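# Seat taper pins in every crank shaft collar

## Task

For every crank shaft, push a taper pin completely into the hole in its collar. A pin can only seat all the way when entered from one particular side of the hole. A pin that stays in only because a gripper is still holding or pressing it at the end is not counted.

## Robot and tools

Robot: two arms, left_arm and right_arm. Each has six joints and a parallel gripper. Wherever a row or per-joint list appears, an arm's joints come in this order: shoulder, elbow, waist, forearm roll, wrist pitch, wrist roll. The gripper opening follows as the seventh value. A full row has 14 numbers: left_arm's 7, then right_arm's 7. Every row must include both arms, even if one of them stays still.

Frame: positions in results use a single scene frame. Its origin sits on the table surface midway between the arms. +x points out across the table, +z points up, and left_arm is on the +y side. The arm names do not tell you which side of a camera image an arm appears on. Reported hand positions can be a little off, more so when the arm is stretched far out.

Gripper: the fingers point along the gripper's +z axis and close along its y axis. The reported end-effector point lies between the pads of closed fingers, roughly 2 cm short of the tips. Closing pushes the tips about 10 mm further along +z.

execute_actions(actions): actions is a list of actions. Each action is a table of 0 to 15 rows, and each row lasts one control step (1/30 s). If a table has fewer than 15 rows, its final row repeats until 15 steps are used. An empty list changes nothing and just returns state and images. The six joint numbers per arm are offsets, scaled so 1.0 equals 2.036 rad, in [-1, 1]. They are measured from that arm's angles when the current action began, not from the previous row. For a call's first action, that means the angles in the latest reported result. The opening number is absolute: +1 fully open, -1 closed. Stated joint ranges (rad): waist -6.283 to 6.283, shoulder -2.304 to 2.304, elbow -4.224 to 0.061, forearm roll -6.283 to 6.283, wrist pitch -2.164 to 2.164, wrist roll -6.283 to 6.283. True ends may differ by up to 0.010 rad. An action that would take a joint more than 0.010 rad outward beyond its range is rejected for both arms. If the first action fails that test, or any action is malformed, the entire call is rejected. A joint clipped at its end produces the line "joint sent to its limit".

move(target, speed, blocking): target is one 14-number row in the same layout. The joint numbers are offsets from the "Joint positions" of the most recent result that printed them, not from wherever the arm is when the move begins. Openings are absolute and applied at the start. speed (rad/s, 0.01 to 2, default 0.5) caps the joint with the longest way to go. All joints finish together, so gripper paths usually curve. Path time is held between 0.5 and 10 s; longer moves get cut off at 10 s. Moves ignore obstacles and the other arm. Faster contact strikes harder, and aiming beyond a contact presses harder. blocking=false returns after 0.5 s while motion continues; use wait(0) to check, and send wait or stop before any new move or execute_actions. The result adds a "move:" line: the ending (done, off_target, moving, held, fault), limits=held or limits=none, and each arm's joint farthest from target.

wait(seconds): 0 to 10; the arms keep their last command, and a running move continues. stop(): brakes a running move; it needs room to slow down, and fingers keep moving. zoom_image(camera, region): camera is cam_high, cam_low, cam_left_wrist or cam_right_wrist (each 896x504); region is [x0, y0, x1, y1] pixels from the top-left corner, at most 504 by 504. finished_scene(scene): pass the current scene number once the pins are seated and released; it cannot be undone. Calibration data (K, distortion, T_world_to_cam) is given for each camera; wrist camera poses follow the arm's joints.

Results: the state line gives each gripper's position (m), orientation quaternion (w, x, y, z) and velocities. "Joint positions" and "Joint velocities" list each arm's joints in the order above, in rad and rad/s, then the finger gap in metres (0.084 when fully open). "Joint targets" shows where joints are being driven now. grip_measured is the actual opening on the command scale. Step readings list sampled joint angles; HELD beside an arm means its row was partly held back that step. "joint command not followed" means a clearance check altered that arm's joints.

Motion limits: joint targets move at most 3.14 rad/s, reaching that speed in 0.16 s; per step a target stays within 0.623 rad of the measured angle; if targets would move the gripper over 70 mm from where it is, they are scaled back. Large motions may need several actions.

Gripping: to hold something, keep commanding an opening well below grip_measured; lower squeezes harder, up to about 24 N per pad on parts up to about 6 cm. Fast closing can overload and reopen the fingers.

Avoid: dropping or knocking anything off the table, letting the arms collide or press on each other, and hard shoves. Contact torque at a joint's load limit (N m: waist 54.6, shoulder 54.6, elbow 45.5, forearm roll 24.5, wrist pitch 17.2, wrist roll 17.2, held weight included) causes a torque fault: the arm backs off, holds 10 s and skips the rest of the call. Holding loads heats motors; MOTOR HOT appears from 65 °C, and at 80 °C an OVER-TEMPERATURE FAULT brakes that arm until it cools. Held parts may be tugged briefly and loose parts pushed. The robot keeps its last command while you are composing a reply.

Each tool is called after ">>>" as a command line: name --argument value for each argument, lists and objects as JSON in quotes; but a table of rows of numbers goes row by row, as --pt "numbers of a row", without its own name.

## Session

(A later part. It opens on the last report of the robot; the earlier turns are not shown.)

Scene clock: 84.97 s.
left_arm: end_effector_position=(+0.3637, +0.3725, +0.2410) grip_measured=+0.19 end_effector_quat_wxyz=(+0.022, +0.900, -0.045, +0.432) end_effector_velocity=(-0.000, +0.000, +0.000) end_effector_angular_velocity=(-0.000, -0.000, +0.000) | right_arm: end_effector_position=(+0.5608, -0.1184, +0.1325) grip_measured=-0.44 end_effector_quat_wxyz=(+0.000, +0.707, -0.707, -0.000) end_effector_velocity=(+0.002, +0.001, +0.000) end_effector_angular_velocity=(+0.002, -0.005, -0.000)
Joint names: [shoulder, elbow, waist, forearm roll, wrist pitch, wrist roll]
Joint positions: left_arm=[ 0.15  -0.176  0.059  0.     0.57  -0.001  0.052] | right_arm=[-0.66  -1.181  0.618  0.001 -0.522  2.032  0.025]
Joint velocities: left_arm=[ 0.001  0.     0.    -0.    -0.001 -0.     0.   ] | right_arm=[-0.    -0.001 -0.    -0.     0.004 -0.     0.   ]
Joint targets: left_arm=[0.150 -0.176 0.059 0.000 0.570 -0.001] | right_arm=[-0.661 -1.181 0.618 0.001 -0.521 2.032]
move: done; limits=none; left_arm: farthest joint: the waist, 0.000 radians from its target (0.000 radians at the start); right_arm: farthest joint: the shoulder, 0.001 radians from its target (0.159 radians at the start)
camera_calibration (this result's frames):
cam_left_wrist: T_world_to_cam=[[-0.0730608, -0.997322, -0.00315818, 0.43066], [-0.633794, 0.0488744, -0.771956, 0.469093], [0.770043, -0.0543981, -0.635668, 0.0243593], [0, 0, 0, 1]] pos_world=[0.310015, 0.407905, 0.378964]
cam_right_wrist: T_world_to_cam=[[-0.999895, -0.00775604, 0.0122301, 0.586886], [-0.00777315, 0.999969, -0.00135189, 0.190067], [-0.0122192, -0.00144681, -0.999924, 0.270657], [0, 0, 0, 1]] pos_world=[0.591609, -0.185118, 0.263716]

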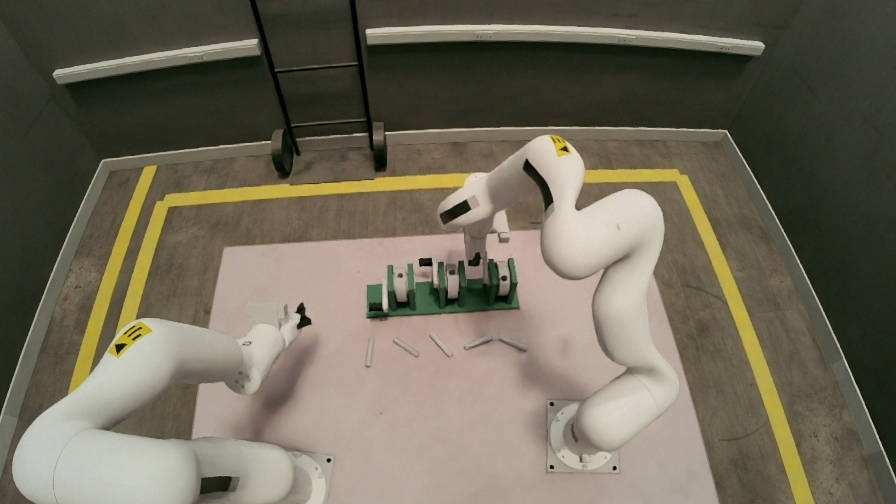

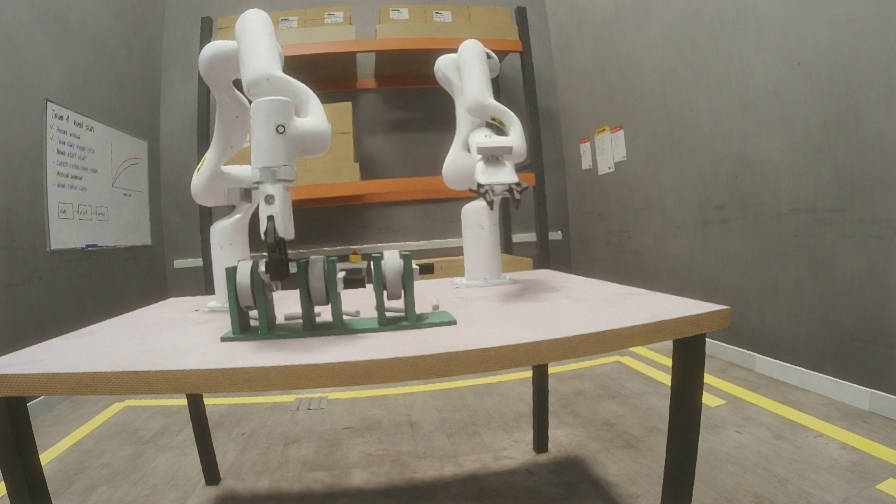

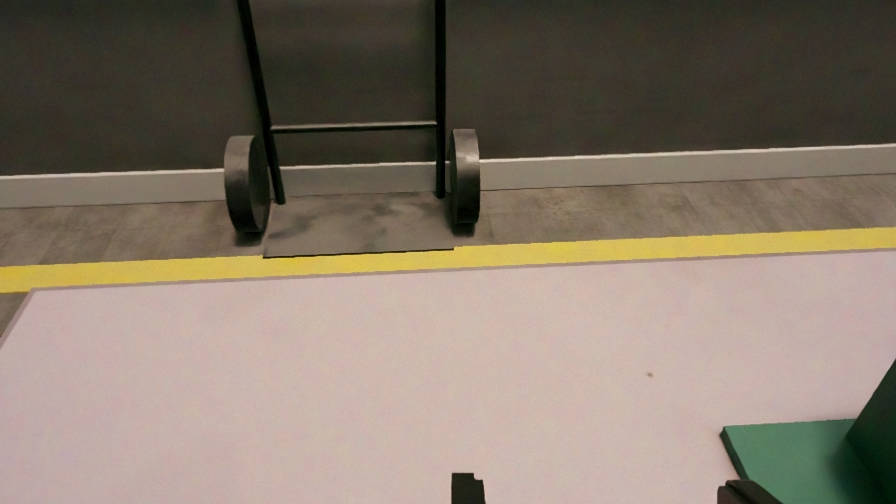

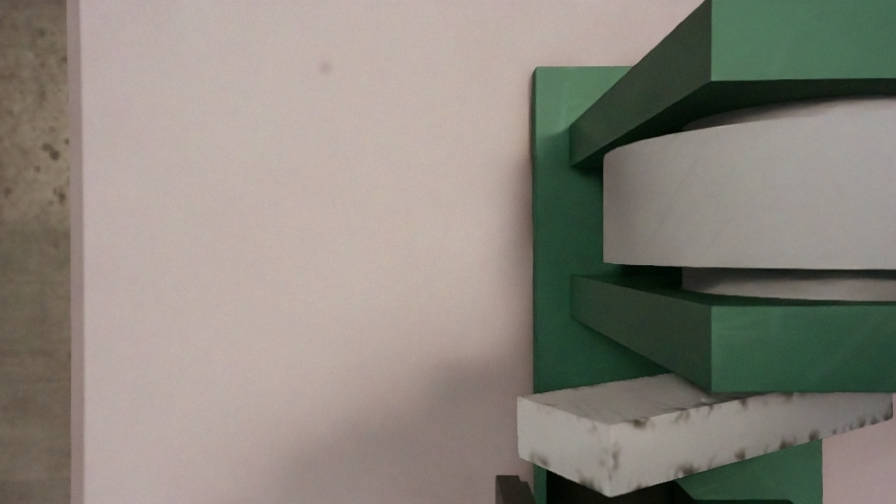

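>>> move --target '[0,0,0,0,0,0,0.2,0,0,0,0,0,0,-0.6]'

>>> move --target '[0,0,0,0,0,0,0.2,-0.0375,-0.013,-0.003,0,0.0245,-0.003,-0.6]' --speed 0.08

>>> zoom_image --camera "cam_low" --region '[210,220,380,320]'

>>> zoom_image --camera "cam_high" --region '[380,250,530,310]'

Scene clock: 95.80 s.
left_arm: end_effector_position=(+0.3637, +0.3725, +0.2410) grip_measured=+0.19 end_effector_quat_wxyz=(+0.022, +0.900, -0.045, +0.432) end_effector_velocity=(-0.000, -0.000, +0.000) end_effector_angular_velocity=(-0.000, -0.000, -0.001) | right_arm: end_effector_position=(+0.5607, -0.1184, +0.1324) grip_measured=-0.47 end_effector_quat_wxyz=(+0.001, +0.707, -0.707, -0.000) end_effector_velocity=(-0.001, +0.000, +0.000) end_effector_angular_velocity=(+0.000, +0.000, +0.000)
Joint names: [shoulder, elbow, waist, forearm roll, wrist pitch, wrist roll]
Joint positions: left_arm=[ 0.15  -0.176  0.059  0.     0.57  -0.001  0.052] | right_arm=[-0.66  -1.181  0.618  0.001 -0.521  2.032  0.024]
Joint velocities: left_arm=[ 0.001  0.    -0.001 -0.    -0.001 -0.    -0.   ] | right_arm=[ 0.001  0.001  0.     0.001  0.    -0.    -0.   ]
Joint targets: left_arm=[0.150 -0.176 0.059 0.000 0.570 -0.001] | right_arm=[-0.660 -1.181 0.618 0.001 -0.522 2.032]
move: done; limits=none; left_arm: farthest joint: the waist, 0.000 radians from its target (0.000 radians at the start); right_arm: farthest joint: the wrist pitch, 0.001 radians from its target (0.001 radians at the start)
camera_calibration (this result's frames):
cam_left_wrist: T_world_to_cam=[[-0.0730607, -0.997322, -0.00315808, 0.43066], [-0.633795, 0.0488742, -0.771956, 0.469093], [0.770043, -0.0543981, -0.635668, 0.0243593], [0, 0, 0, 1]] pos_world=[0.310015, 0.407905, 0.378964]
cam_right_wrist: T_world_to_cam=[[-0.999893, -0.0077475, 0.0123771, 0.586793], [-0.0077655, 0.999969, -0.00140732, 0.190079], [-0.0123659, -0.00150328, -0.999922, 0.270625], [0, 0, 0, 1]] pos_world=[0.591553, -0.18512, 0.263608]

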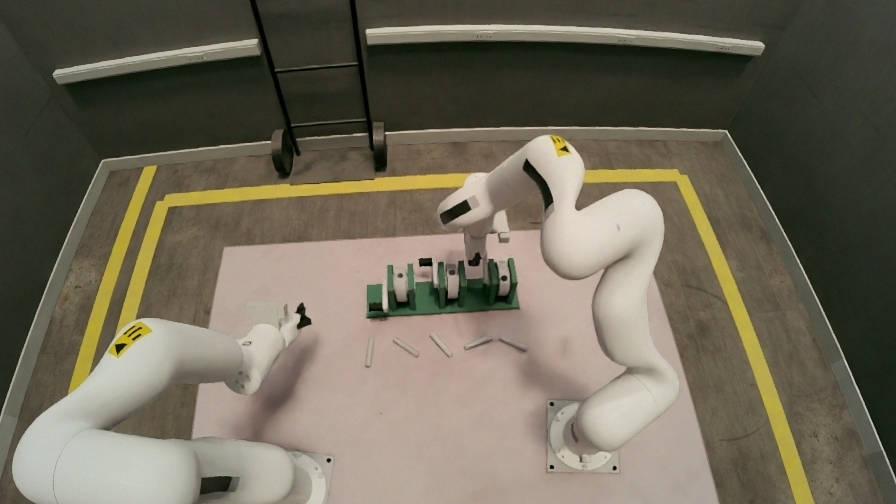

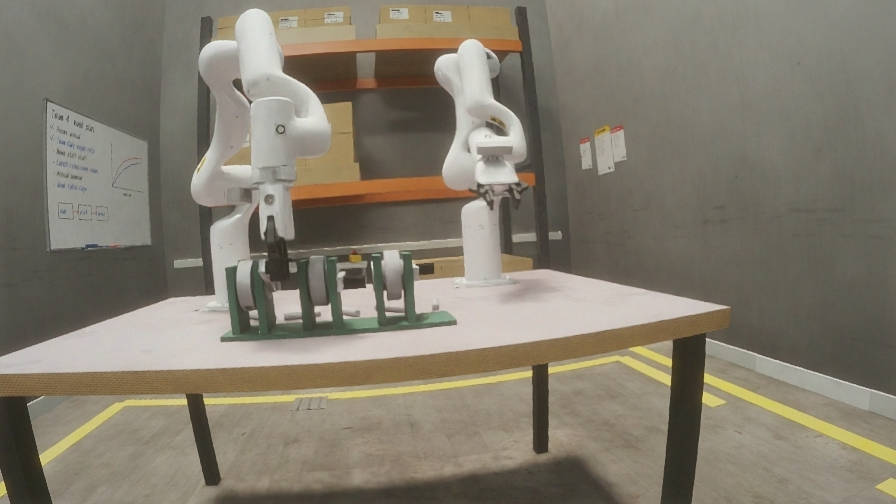

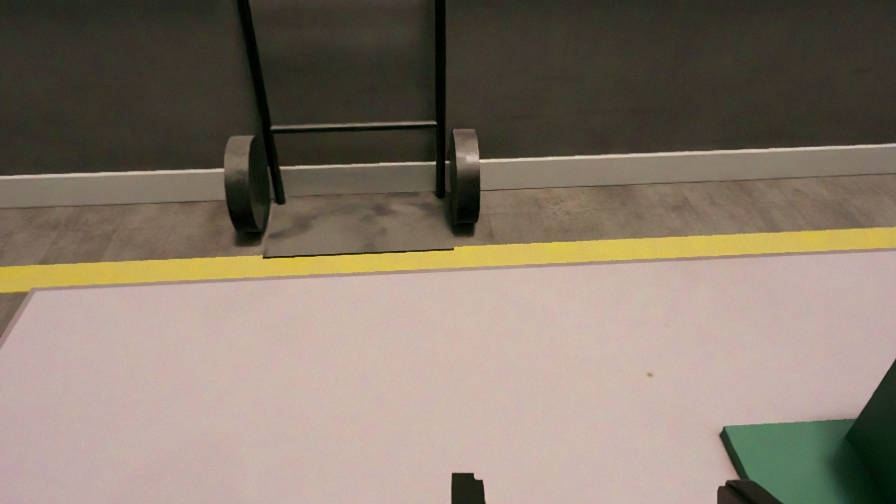

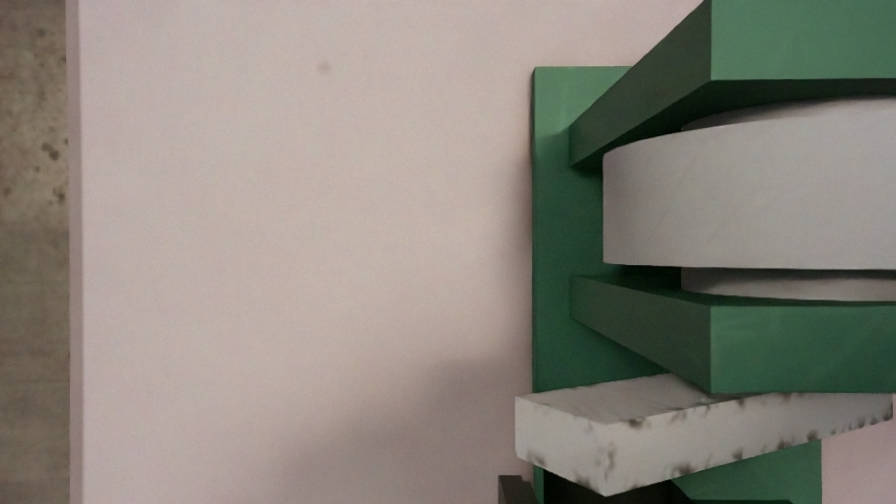

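Scene clock: 97.07 s.
left_arm: end_effector_position=(+0.3637, +0.3725, +0.2410) grip_measured=+0.19 end_effector_quat_wxyz=(+0.022, +0.900, -0.045, +0.432) end_effector_velocity=(-0.000, +0.000, -0.000) end_effector_angular_velocity=(-0.000, +0.001, +0.001) | right_arm: end_effector_position=(+0.5691, -0.1181, +0.0965) grip_measured=-0.47 end_effector_quat_wxyz=(+0.000, +0.707, -0.707, -0.000) end_effector_velocity=(+0.000, +0.000, +0.001) end_effector_angular_velocity=(+0.000, -0.001, +0.000)
Joint names: [shoulder, elbow, waist, forearm roll, wrist pitch, wrist roll]
Joint positions: left_arm=[ 0.15  -0.176  0.059  0.     0.57  -0.001  0.052] | right_arm=[-0.737 -1.207  0.612  0.001 -0.471  2.026  0.024]
Joint velocities: left_arm=[-0.  0.  0. -0. -0. -0. -0.] | right_arm=[ 0.002 -0.     0.     0.    -0.001 -0.    -0.   ]
Joint targets: left_arm=[0.150 -0.176 0.059 0.000 0.570 -0.001] | right_arm=[-0.737 -1.207 0.612 0.001 -0.472 2.026]
move: done; limits=none; left_arm: farthest joint: the waist, 0.000 radians from its target (0.000 radians at the start); right_arm: farthest joint: the waist, 0.001 radians from its target (0.007 radians at the start)
camera_calibration (this result's frames):
cam_left_wrist: T_world_to_cam=[[-0.0730606, -0.997322, -0.00315803, 0.43066], [-0.633795, 0.0488742, -0.771956, 0.469093], [0.770043, -0.054398, -0.635668, 0.0243593], [0, 0, 0, 1]] pos_world=[0.310015, 0.407905, 0.378964]
cam_right_wrist: T_world_to_cam=[[-0.999897, -0.0077274, 0.0120977, 0.595733], [-0.00774322, 0.999969, -0.00126177, 0.189786], [-0.0120876, -0.00135531, -0.999926, 0.23472], [0, 0, 0, 1]] pos_world=[0.599979, -0.184859, 0.227735]

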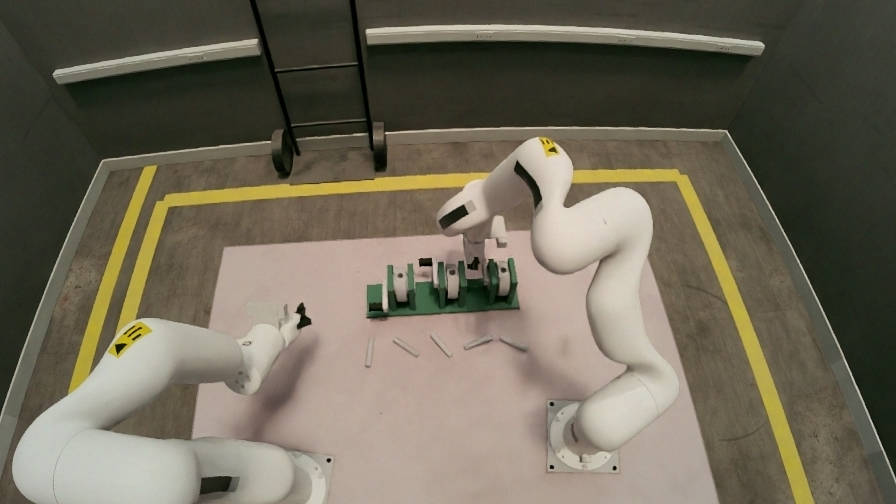

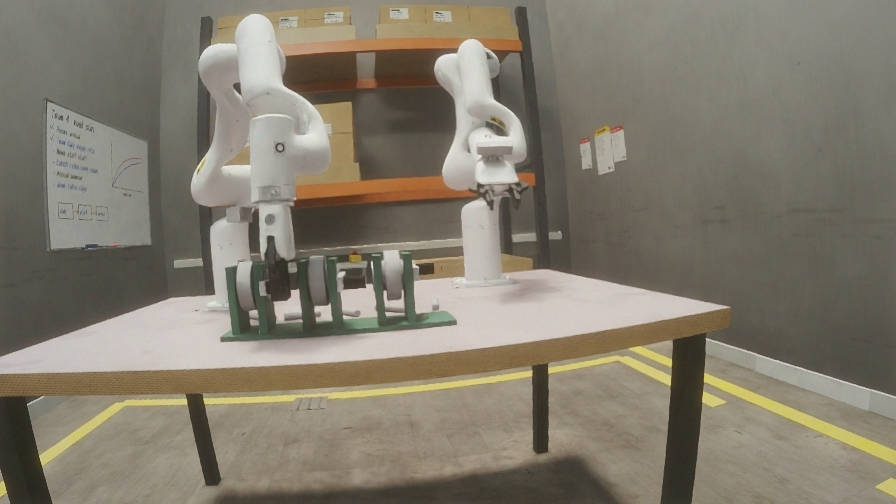

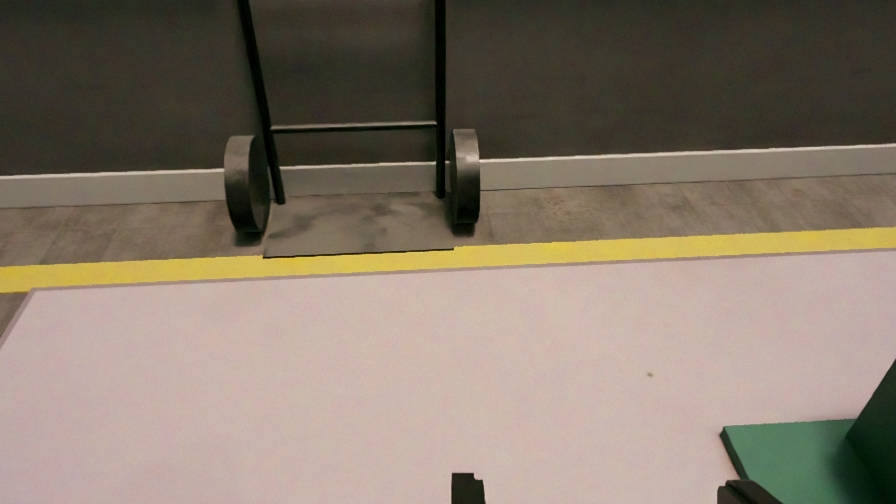

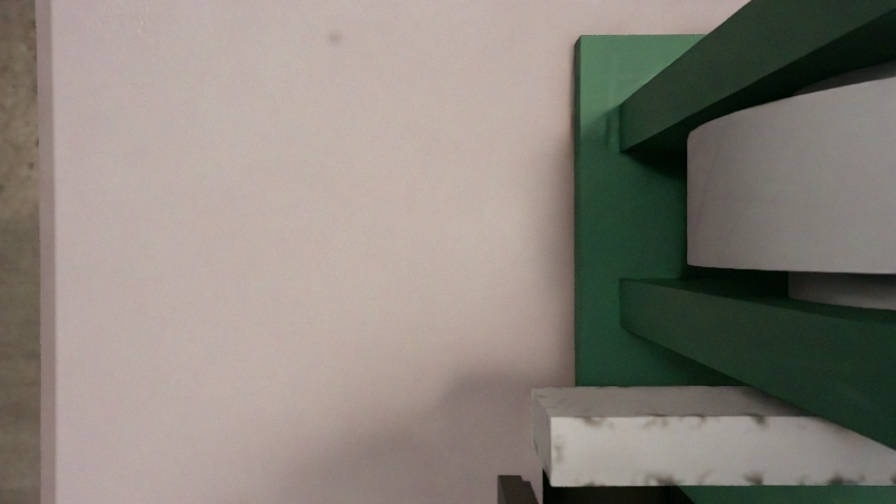

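Region (210, 220, 380, 320) of cam_low's 896x504 image, scaled by 2.965, with more detail than that image has; it fills the top 296 rows of this view, and the rest is white.

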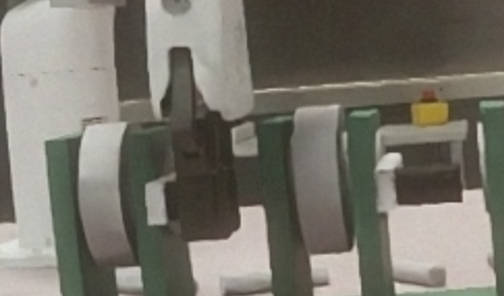

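Region (380, 250, 530, 310) of cam_high's 896x504 image, scaled by 3.360, with more detail than that image has; it fills the top 202 rows of this view, and the rest is white.

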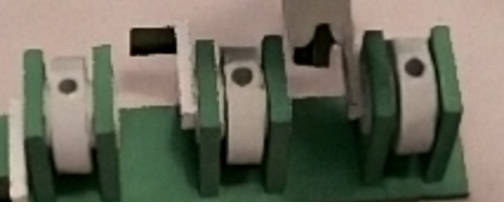

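>>> move --target '[0,0,0,0,0,0,0.2,0,0,0,0,0,0,0.2]'

>>> move --target '[0,0,0.3,0,0,0,0.2,0.1,0,0,0,-0.1,0,0.2]'

>>> move --target '[0,0,0,0,0,0,0.2,-0.1015,-0.1676,0.246,0,-0.0656,0.246,0.2]'

Scene clock: 116.87 s.
left_arm: end_effector_position=(+0.3637, +0.3725, +0.2410) grip_measured=+0.19 end_effector_quat_wxyz=(+0.022, +0.900, -0.045, +0.432) end_effector_velocity=(-0.000, -0.000, +0.000) end_effector_angular_velocity=(+0.000, +0.000, -0.001) | right_arm: end_effector_position=(+0.5691, -0.1182, +0.0965) grip_measured=+0.19 end_effector_quat_wxyz=(+0.000, +0.707, -0.707, -0.000) end_effector_velocity=(+0.001, +0.000, -0.000) end_effector_angular_velocity=(+0.001, -0.002, +0.000)
Joint names: [shoulder, elbow, waist, forearm roll, wrist pitch, wrist roll]
Joint positions: left_arm=[ 0.15  -0.176  0.059  0.     0.57  -0.001  0.052] | right_arm=[-0.737 -1.207  0.612  0.001 -0.471  2.026  0.052]
Joint velocities: left_arm=[ 0. -0. -0.  0. -0. -0. -0.] | right_arm=[-0.001 -0.001  0.    -0.     0.002  0.     0.   ]
Joint targets: left_arm=[0.150 -0.176 0.059 0.000 0.570 -0.001] | right_arm=[-0.737 -1.207 0.612 0.001 -0.471 2.026]
move: done; limits=none; left_arm: farthest joint: the waist, 0.000 radians from its target (0.000 radians at the start); right_arm: farthest joint: the waist, 0.000 radians from its target (0.000 radians at the start)
camera_calibration (this result's frames):
cam_left_wrist: T_world_to_cam=[[-0.0730606, -0.997323, -0.00315806, 0.43066], [-0.633795, 0.0488742, -0.771956, 0.469093], [0.770043, -0.054398, -0.635668, 0.0243593], [0, 0, 0, 1]] pos_world=[0.310015, 0.407905, 0.378964]
cam_right_wrist: T_world_to_cam=[[-0.999895, -0.00774546, 0.0122614, 0.595652], [-0.00776237, 0.999969, -0.00133255, 0.189812], [-0.0122507, -0.00142758, -0.999924, 0.234781], [0, 0, 0, 1]] pos_world=[0.599939, -0.184858, 0.227712]

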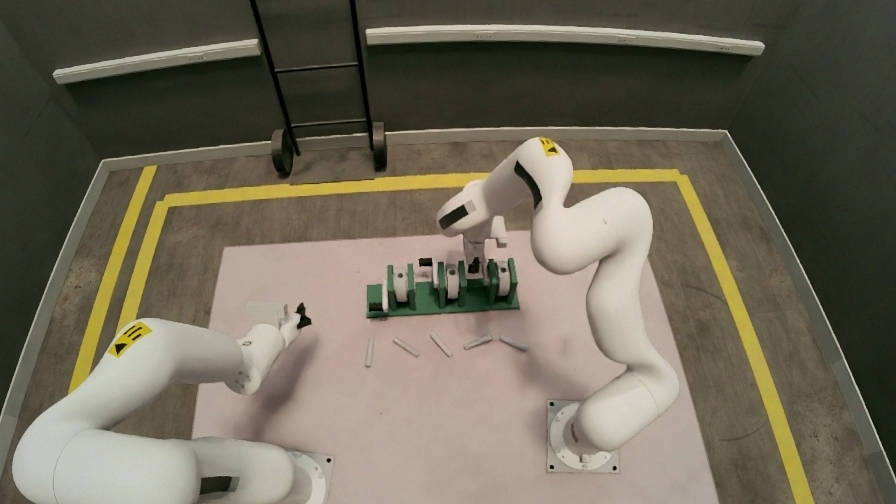

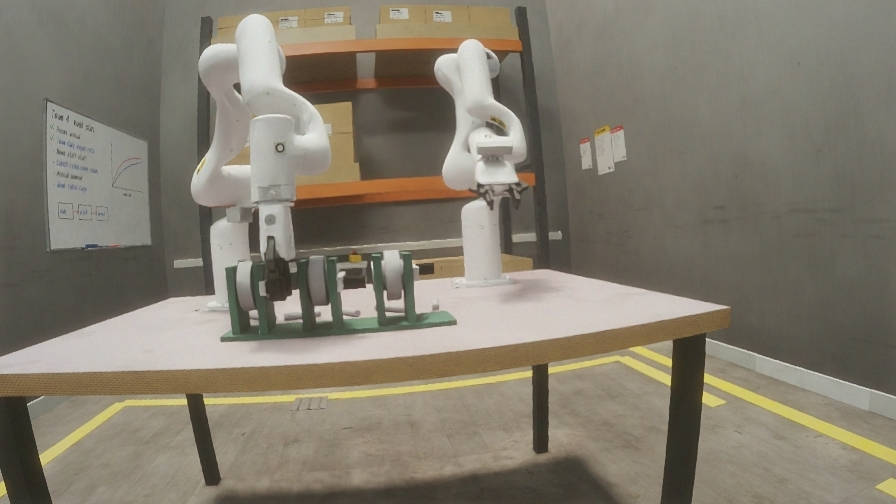

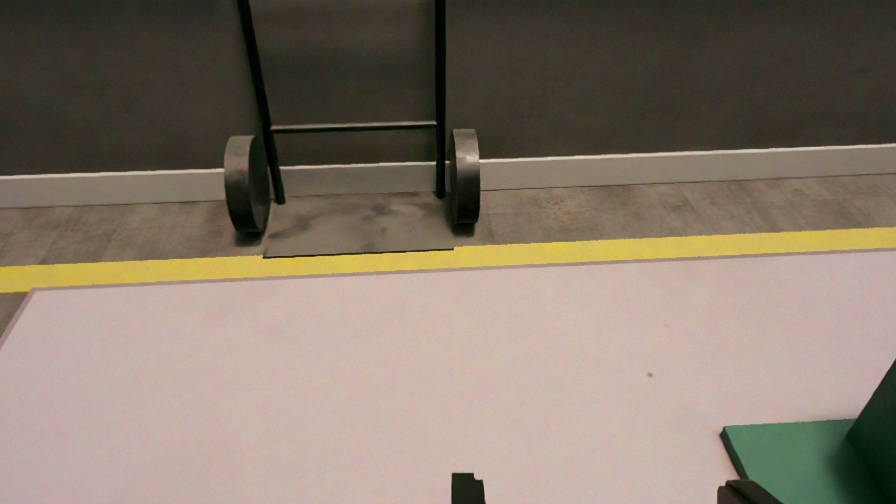

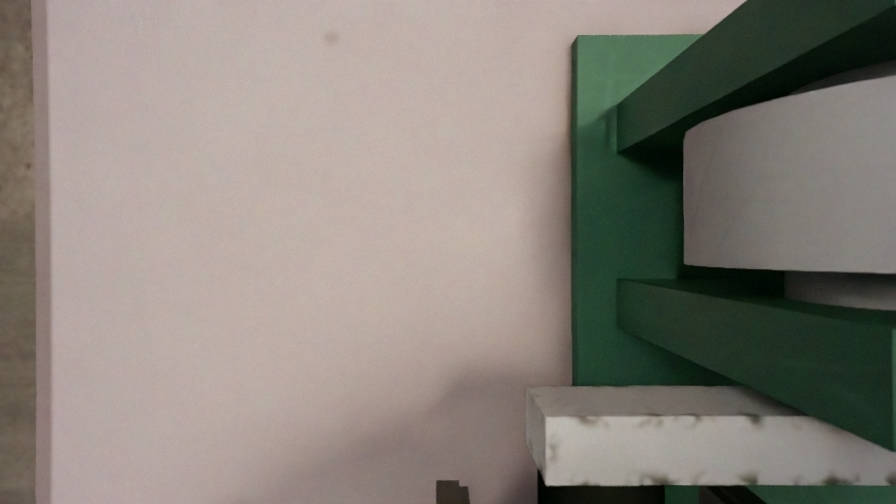

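Scene clock: 118.50 s.
left_arm: end_effector_position=(+0.3137, +0.6143, +0.2410) grip_measured=+0.19 end_effector_quat_wxyz=(-0.109, +0.872, +0.227, +0.419) end_effector_velocity=(-0.000, +0.001, +0.000) end_effector_angular_velocity=(+0.000, -0.001, +0.002) | right_arm: end_effector_position=(+0.5622, -0.1215, +0.2158) grip_measured=+0.19 end_effector_quat_wxyz=(+0.001, +0.707, -0.707, -0.001) end_effector_velocity=(+0.000, +0.000, +0.001) end_effector_angular_velocity=(+0.001, -0.002, +0.001)
Joint names: [shoulder, elbow, waist, forearm roll, wrist pitch, wrist roll]
Joint positions: left_arm=[ 0.15  -0.176  0.67   0.     0.57  -0.001  0.052] | right_arm=[-0.534 -1.207  0.612  0.001 -0.675  2.026  0.052]
Joint velocities: left_arm=[-0.     0.     0.002 -0.     0.001 -0.    -0.   ] | right_arm=[ 0.001 -0.     0.    -0.    -0.    -0.    -0.   ]
Joint targets: left_arm=[0.150 -0.176 0.670 0.000 0.570 -0.001] | right_arm=[-0.533 -1.207 0.612 0.001 -0.675 2.026]
move: done; limits=none; left_arm: farthest joint: the waist, 0.000 radians from its target (0.610 radians at the start); right_arm: farthest joint: the waist, 0.000 radians from its target (0.000 radians at the start)
camera_calibration (this result's frames):
cam_left_wrist: T_world_to_cam=[[0.511652, -0.859187, -0.00317163, 0.399844], [-0.547419, -0.323143, -0.771953, 0.626995], [0.662227, 0.396708, -0.635672, -0.167248], [0, 0, 0, 1]] pos_world=[0.249404, 0.612498, 0.378963]
cam_right_wrist: T_world_to_cam=[[-0.999889, -0.00785345, 0.0126819, 0.587209], [-0.00787121, 0.999968, -0.00135127, 0.193299], [-0.0126709, -0.00145095, -0.999919, 0.354194], [0, 0, 0, 1]] pos_world=[0.593153, -0.188167, 0.346979]

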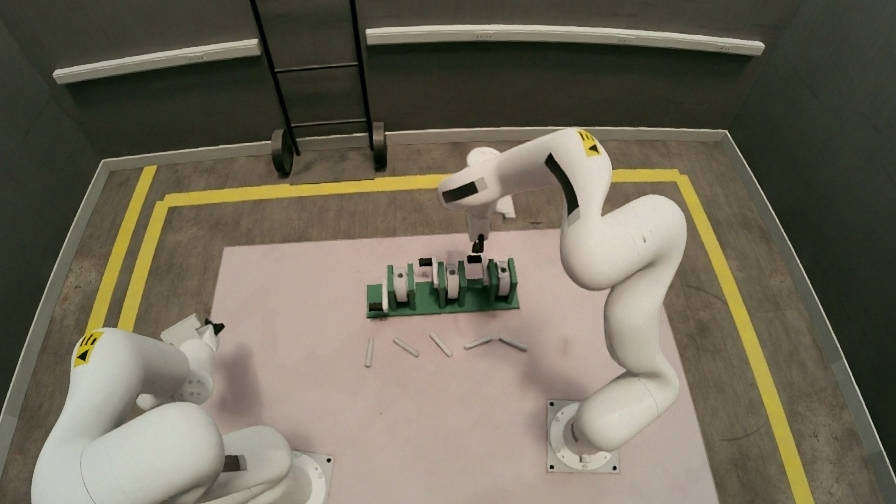

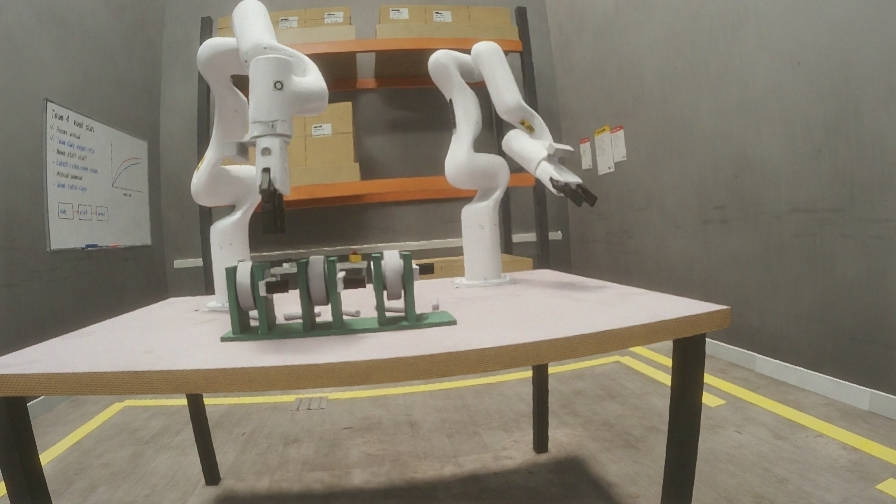

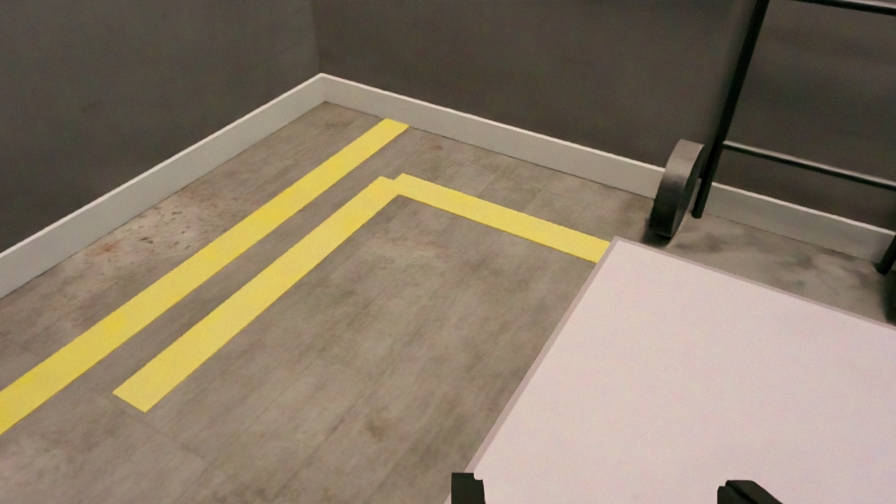

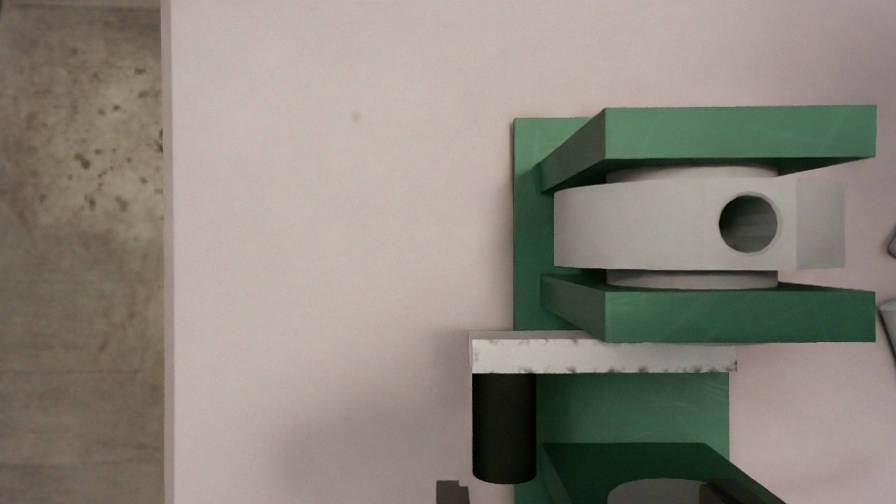

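Scene clock: 119.93 s.
left_arm: end_effector_position=(+0.3137, +0.6143, +0.2410) grip_measured=+0.19 end_effector_quat_wxyz=(-0.109, +0.872, +0.227, +0.419) end_effector_velocity=(+0.000, -0.000, -0.000) end_effector_angular_velocity=(+0.000, +0.000, -0.001) | right_arm: end_effector_position=(+0.4296, +0.1736, +0.2216) grip_measured=+0.19 end_effector_quat_wxyz=(+0.000, +0.707, -0.707, -0.000) end_effector_velocity=(-0.002, +0.002, -0.001) end_effector_angular_velocity=(+0.000, -0.000, +0.003)
Joint names: [shoulder, elbow, waist, forearm roll, wrist pitch, wrist roll]
Joint positions: left_arm=[ 0.15  -0.176  0.67   0.     0.57  -0.001  0.052] | right_arm=[-0.74  -1.548  1.112  0.001 -0.808  2.526  0.052]
Joint velocities: left_arm=[-0.    -0.    -0.     0.001  0.     0.     0.   ] | right_arm=[-0.002 -0.001  0.003  0.     0.001  0.     0.   ]
Joint targets: left_arm=[0.150 -0.176 0.670 0.000 0.570 -0.001] | right_arm=[-0.740 -1.548 1.113 0.001 -0.808 2.526]
move: done; limits=none; left_arm: farthest joint: the waist, 0.000 radians from its target (0.000 radians at the start); right_arm: farthest joint: the shoulder, 0.001 radians from its target (0.207 radians at the start)
camera_calibration (this result's frames):
cam_left_wrist: T_world_to_cam=[[0.511653, -0.859187, -0.00317157, 0.399843], [-0.547419, -0.323143, -0.771953, 0.626995], [0.662227, 0.396708, -0.635672, -0.167248], [0, 0, 0, 1]] pos_world=[0.249404, 0.612498, 0.378963]
cam_right_wrist: T_world_to_cam=[[-0.999903, -0.00728981, 0.0118973, 0.456926], [-0.00730529, 0.999973, -0.0012586, -0.103024], [-0.0118878, -0.00134539, -0.999928, 0.358357], [0, 0, 0, 1]] pos_world=[0.460389, 0.106834, 0.352765]

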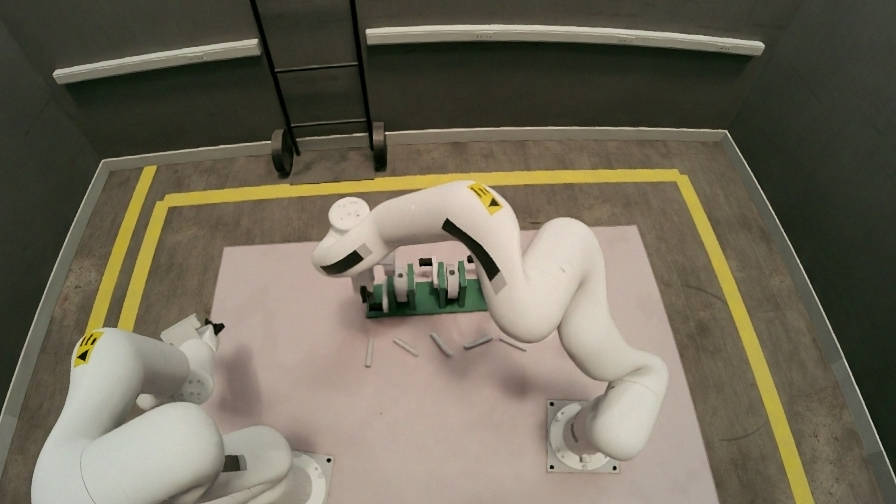

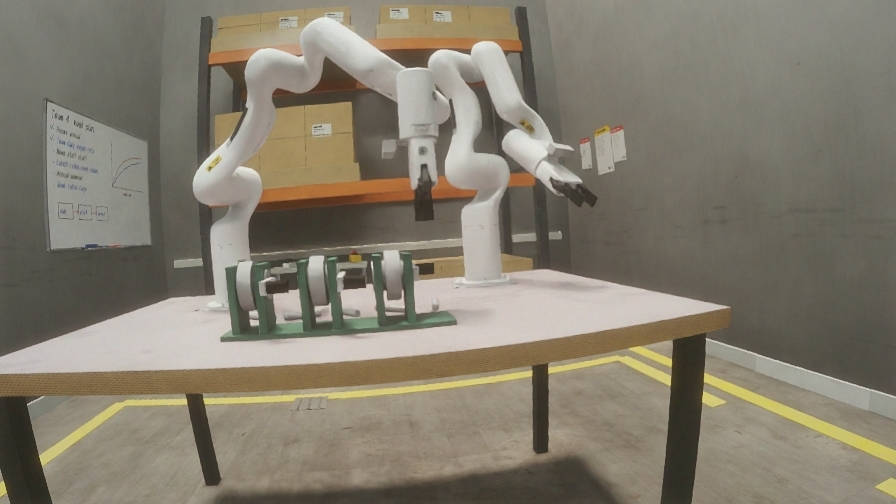

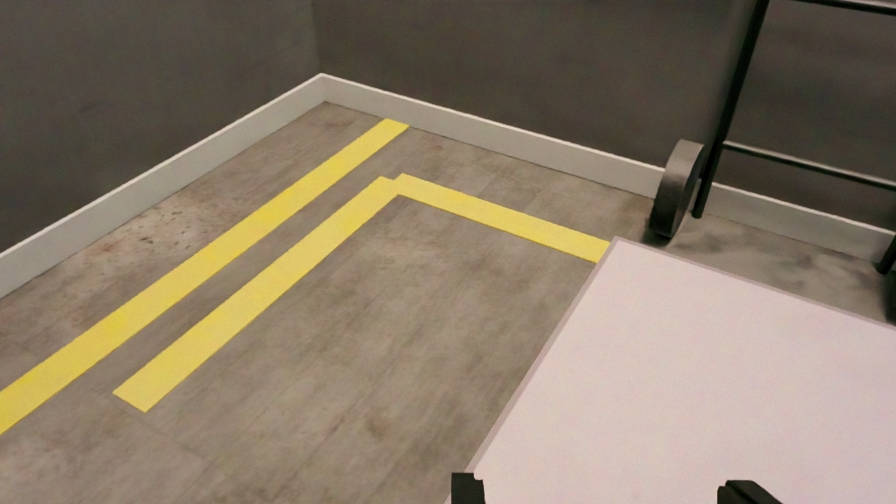

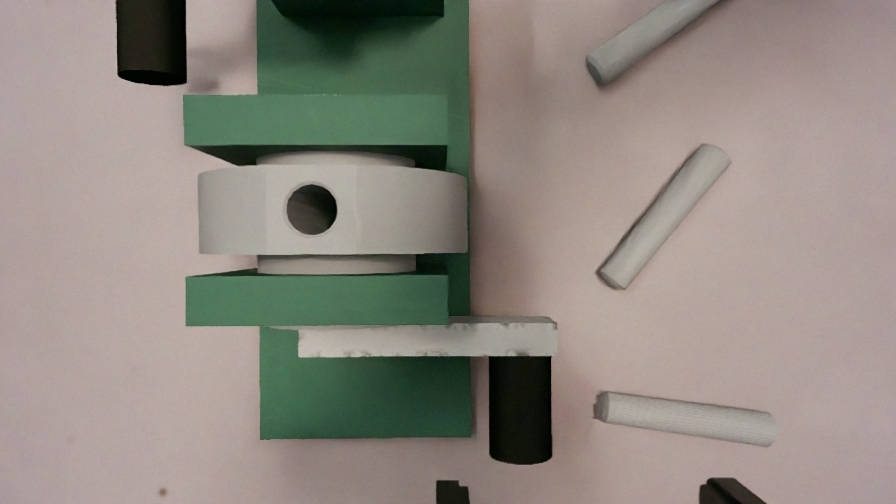

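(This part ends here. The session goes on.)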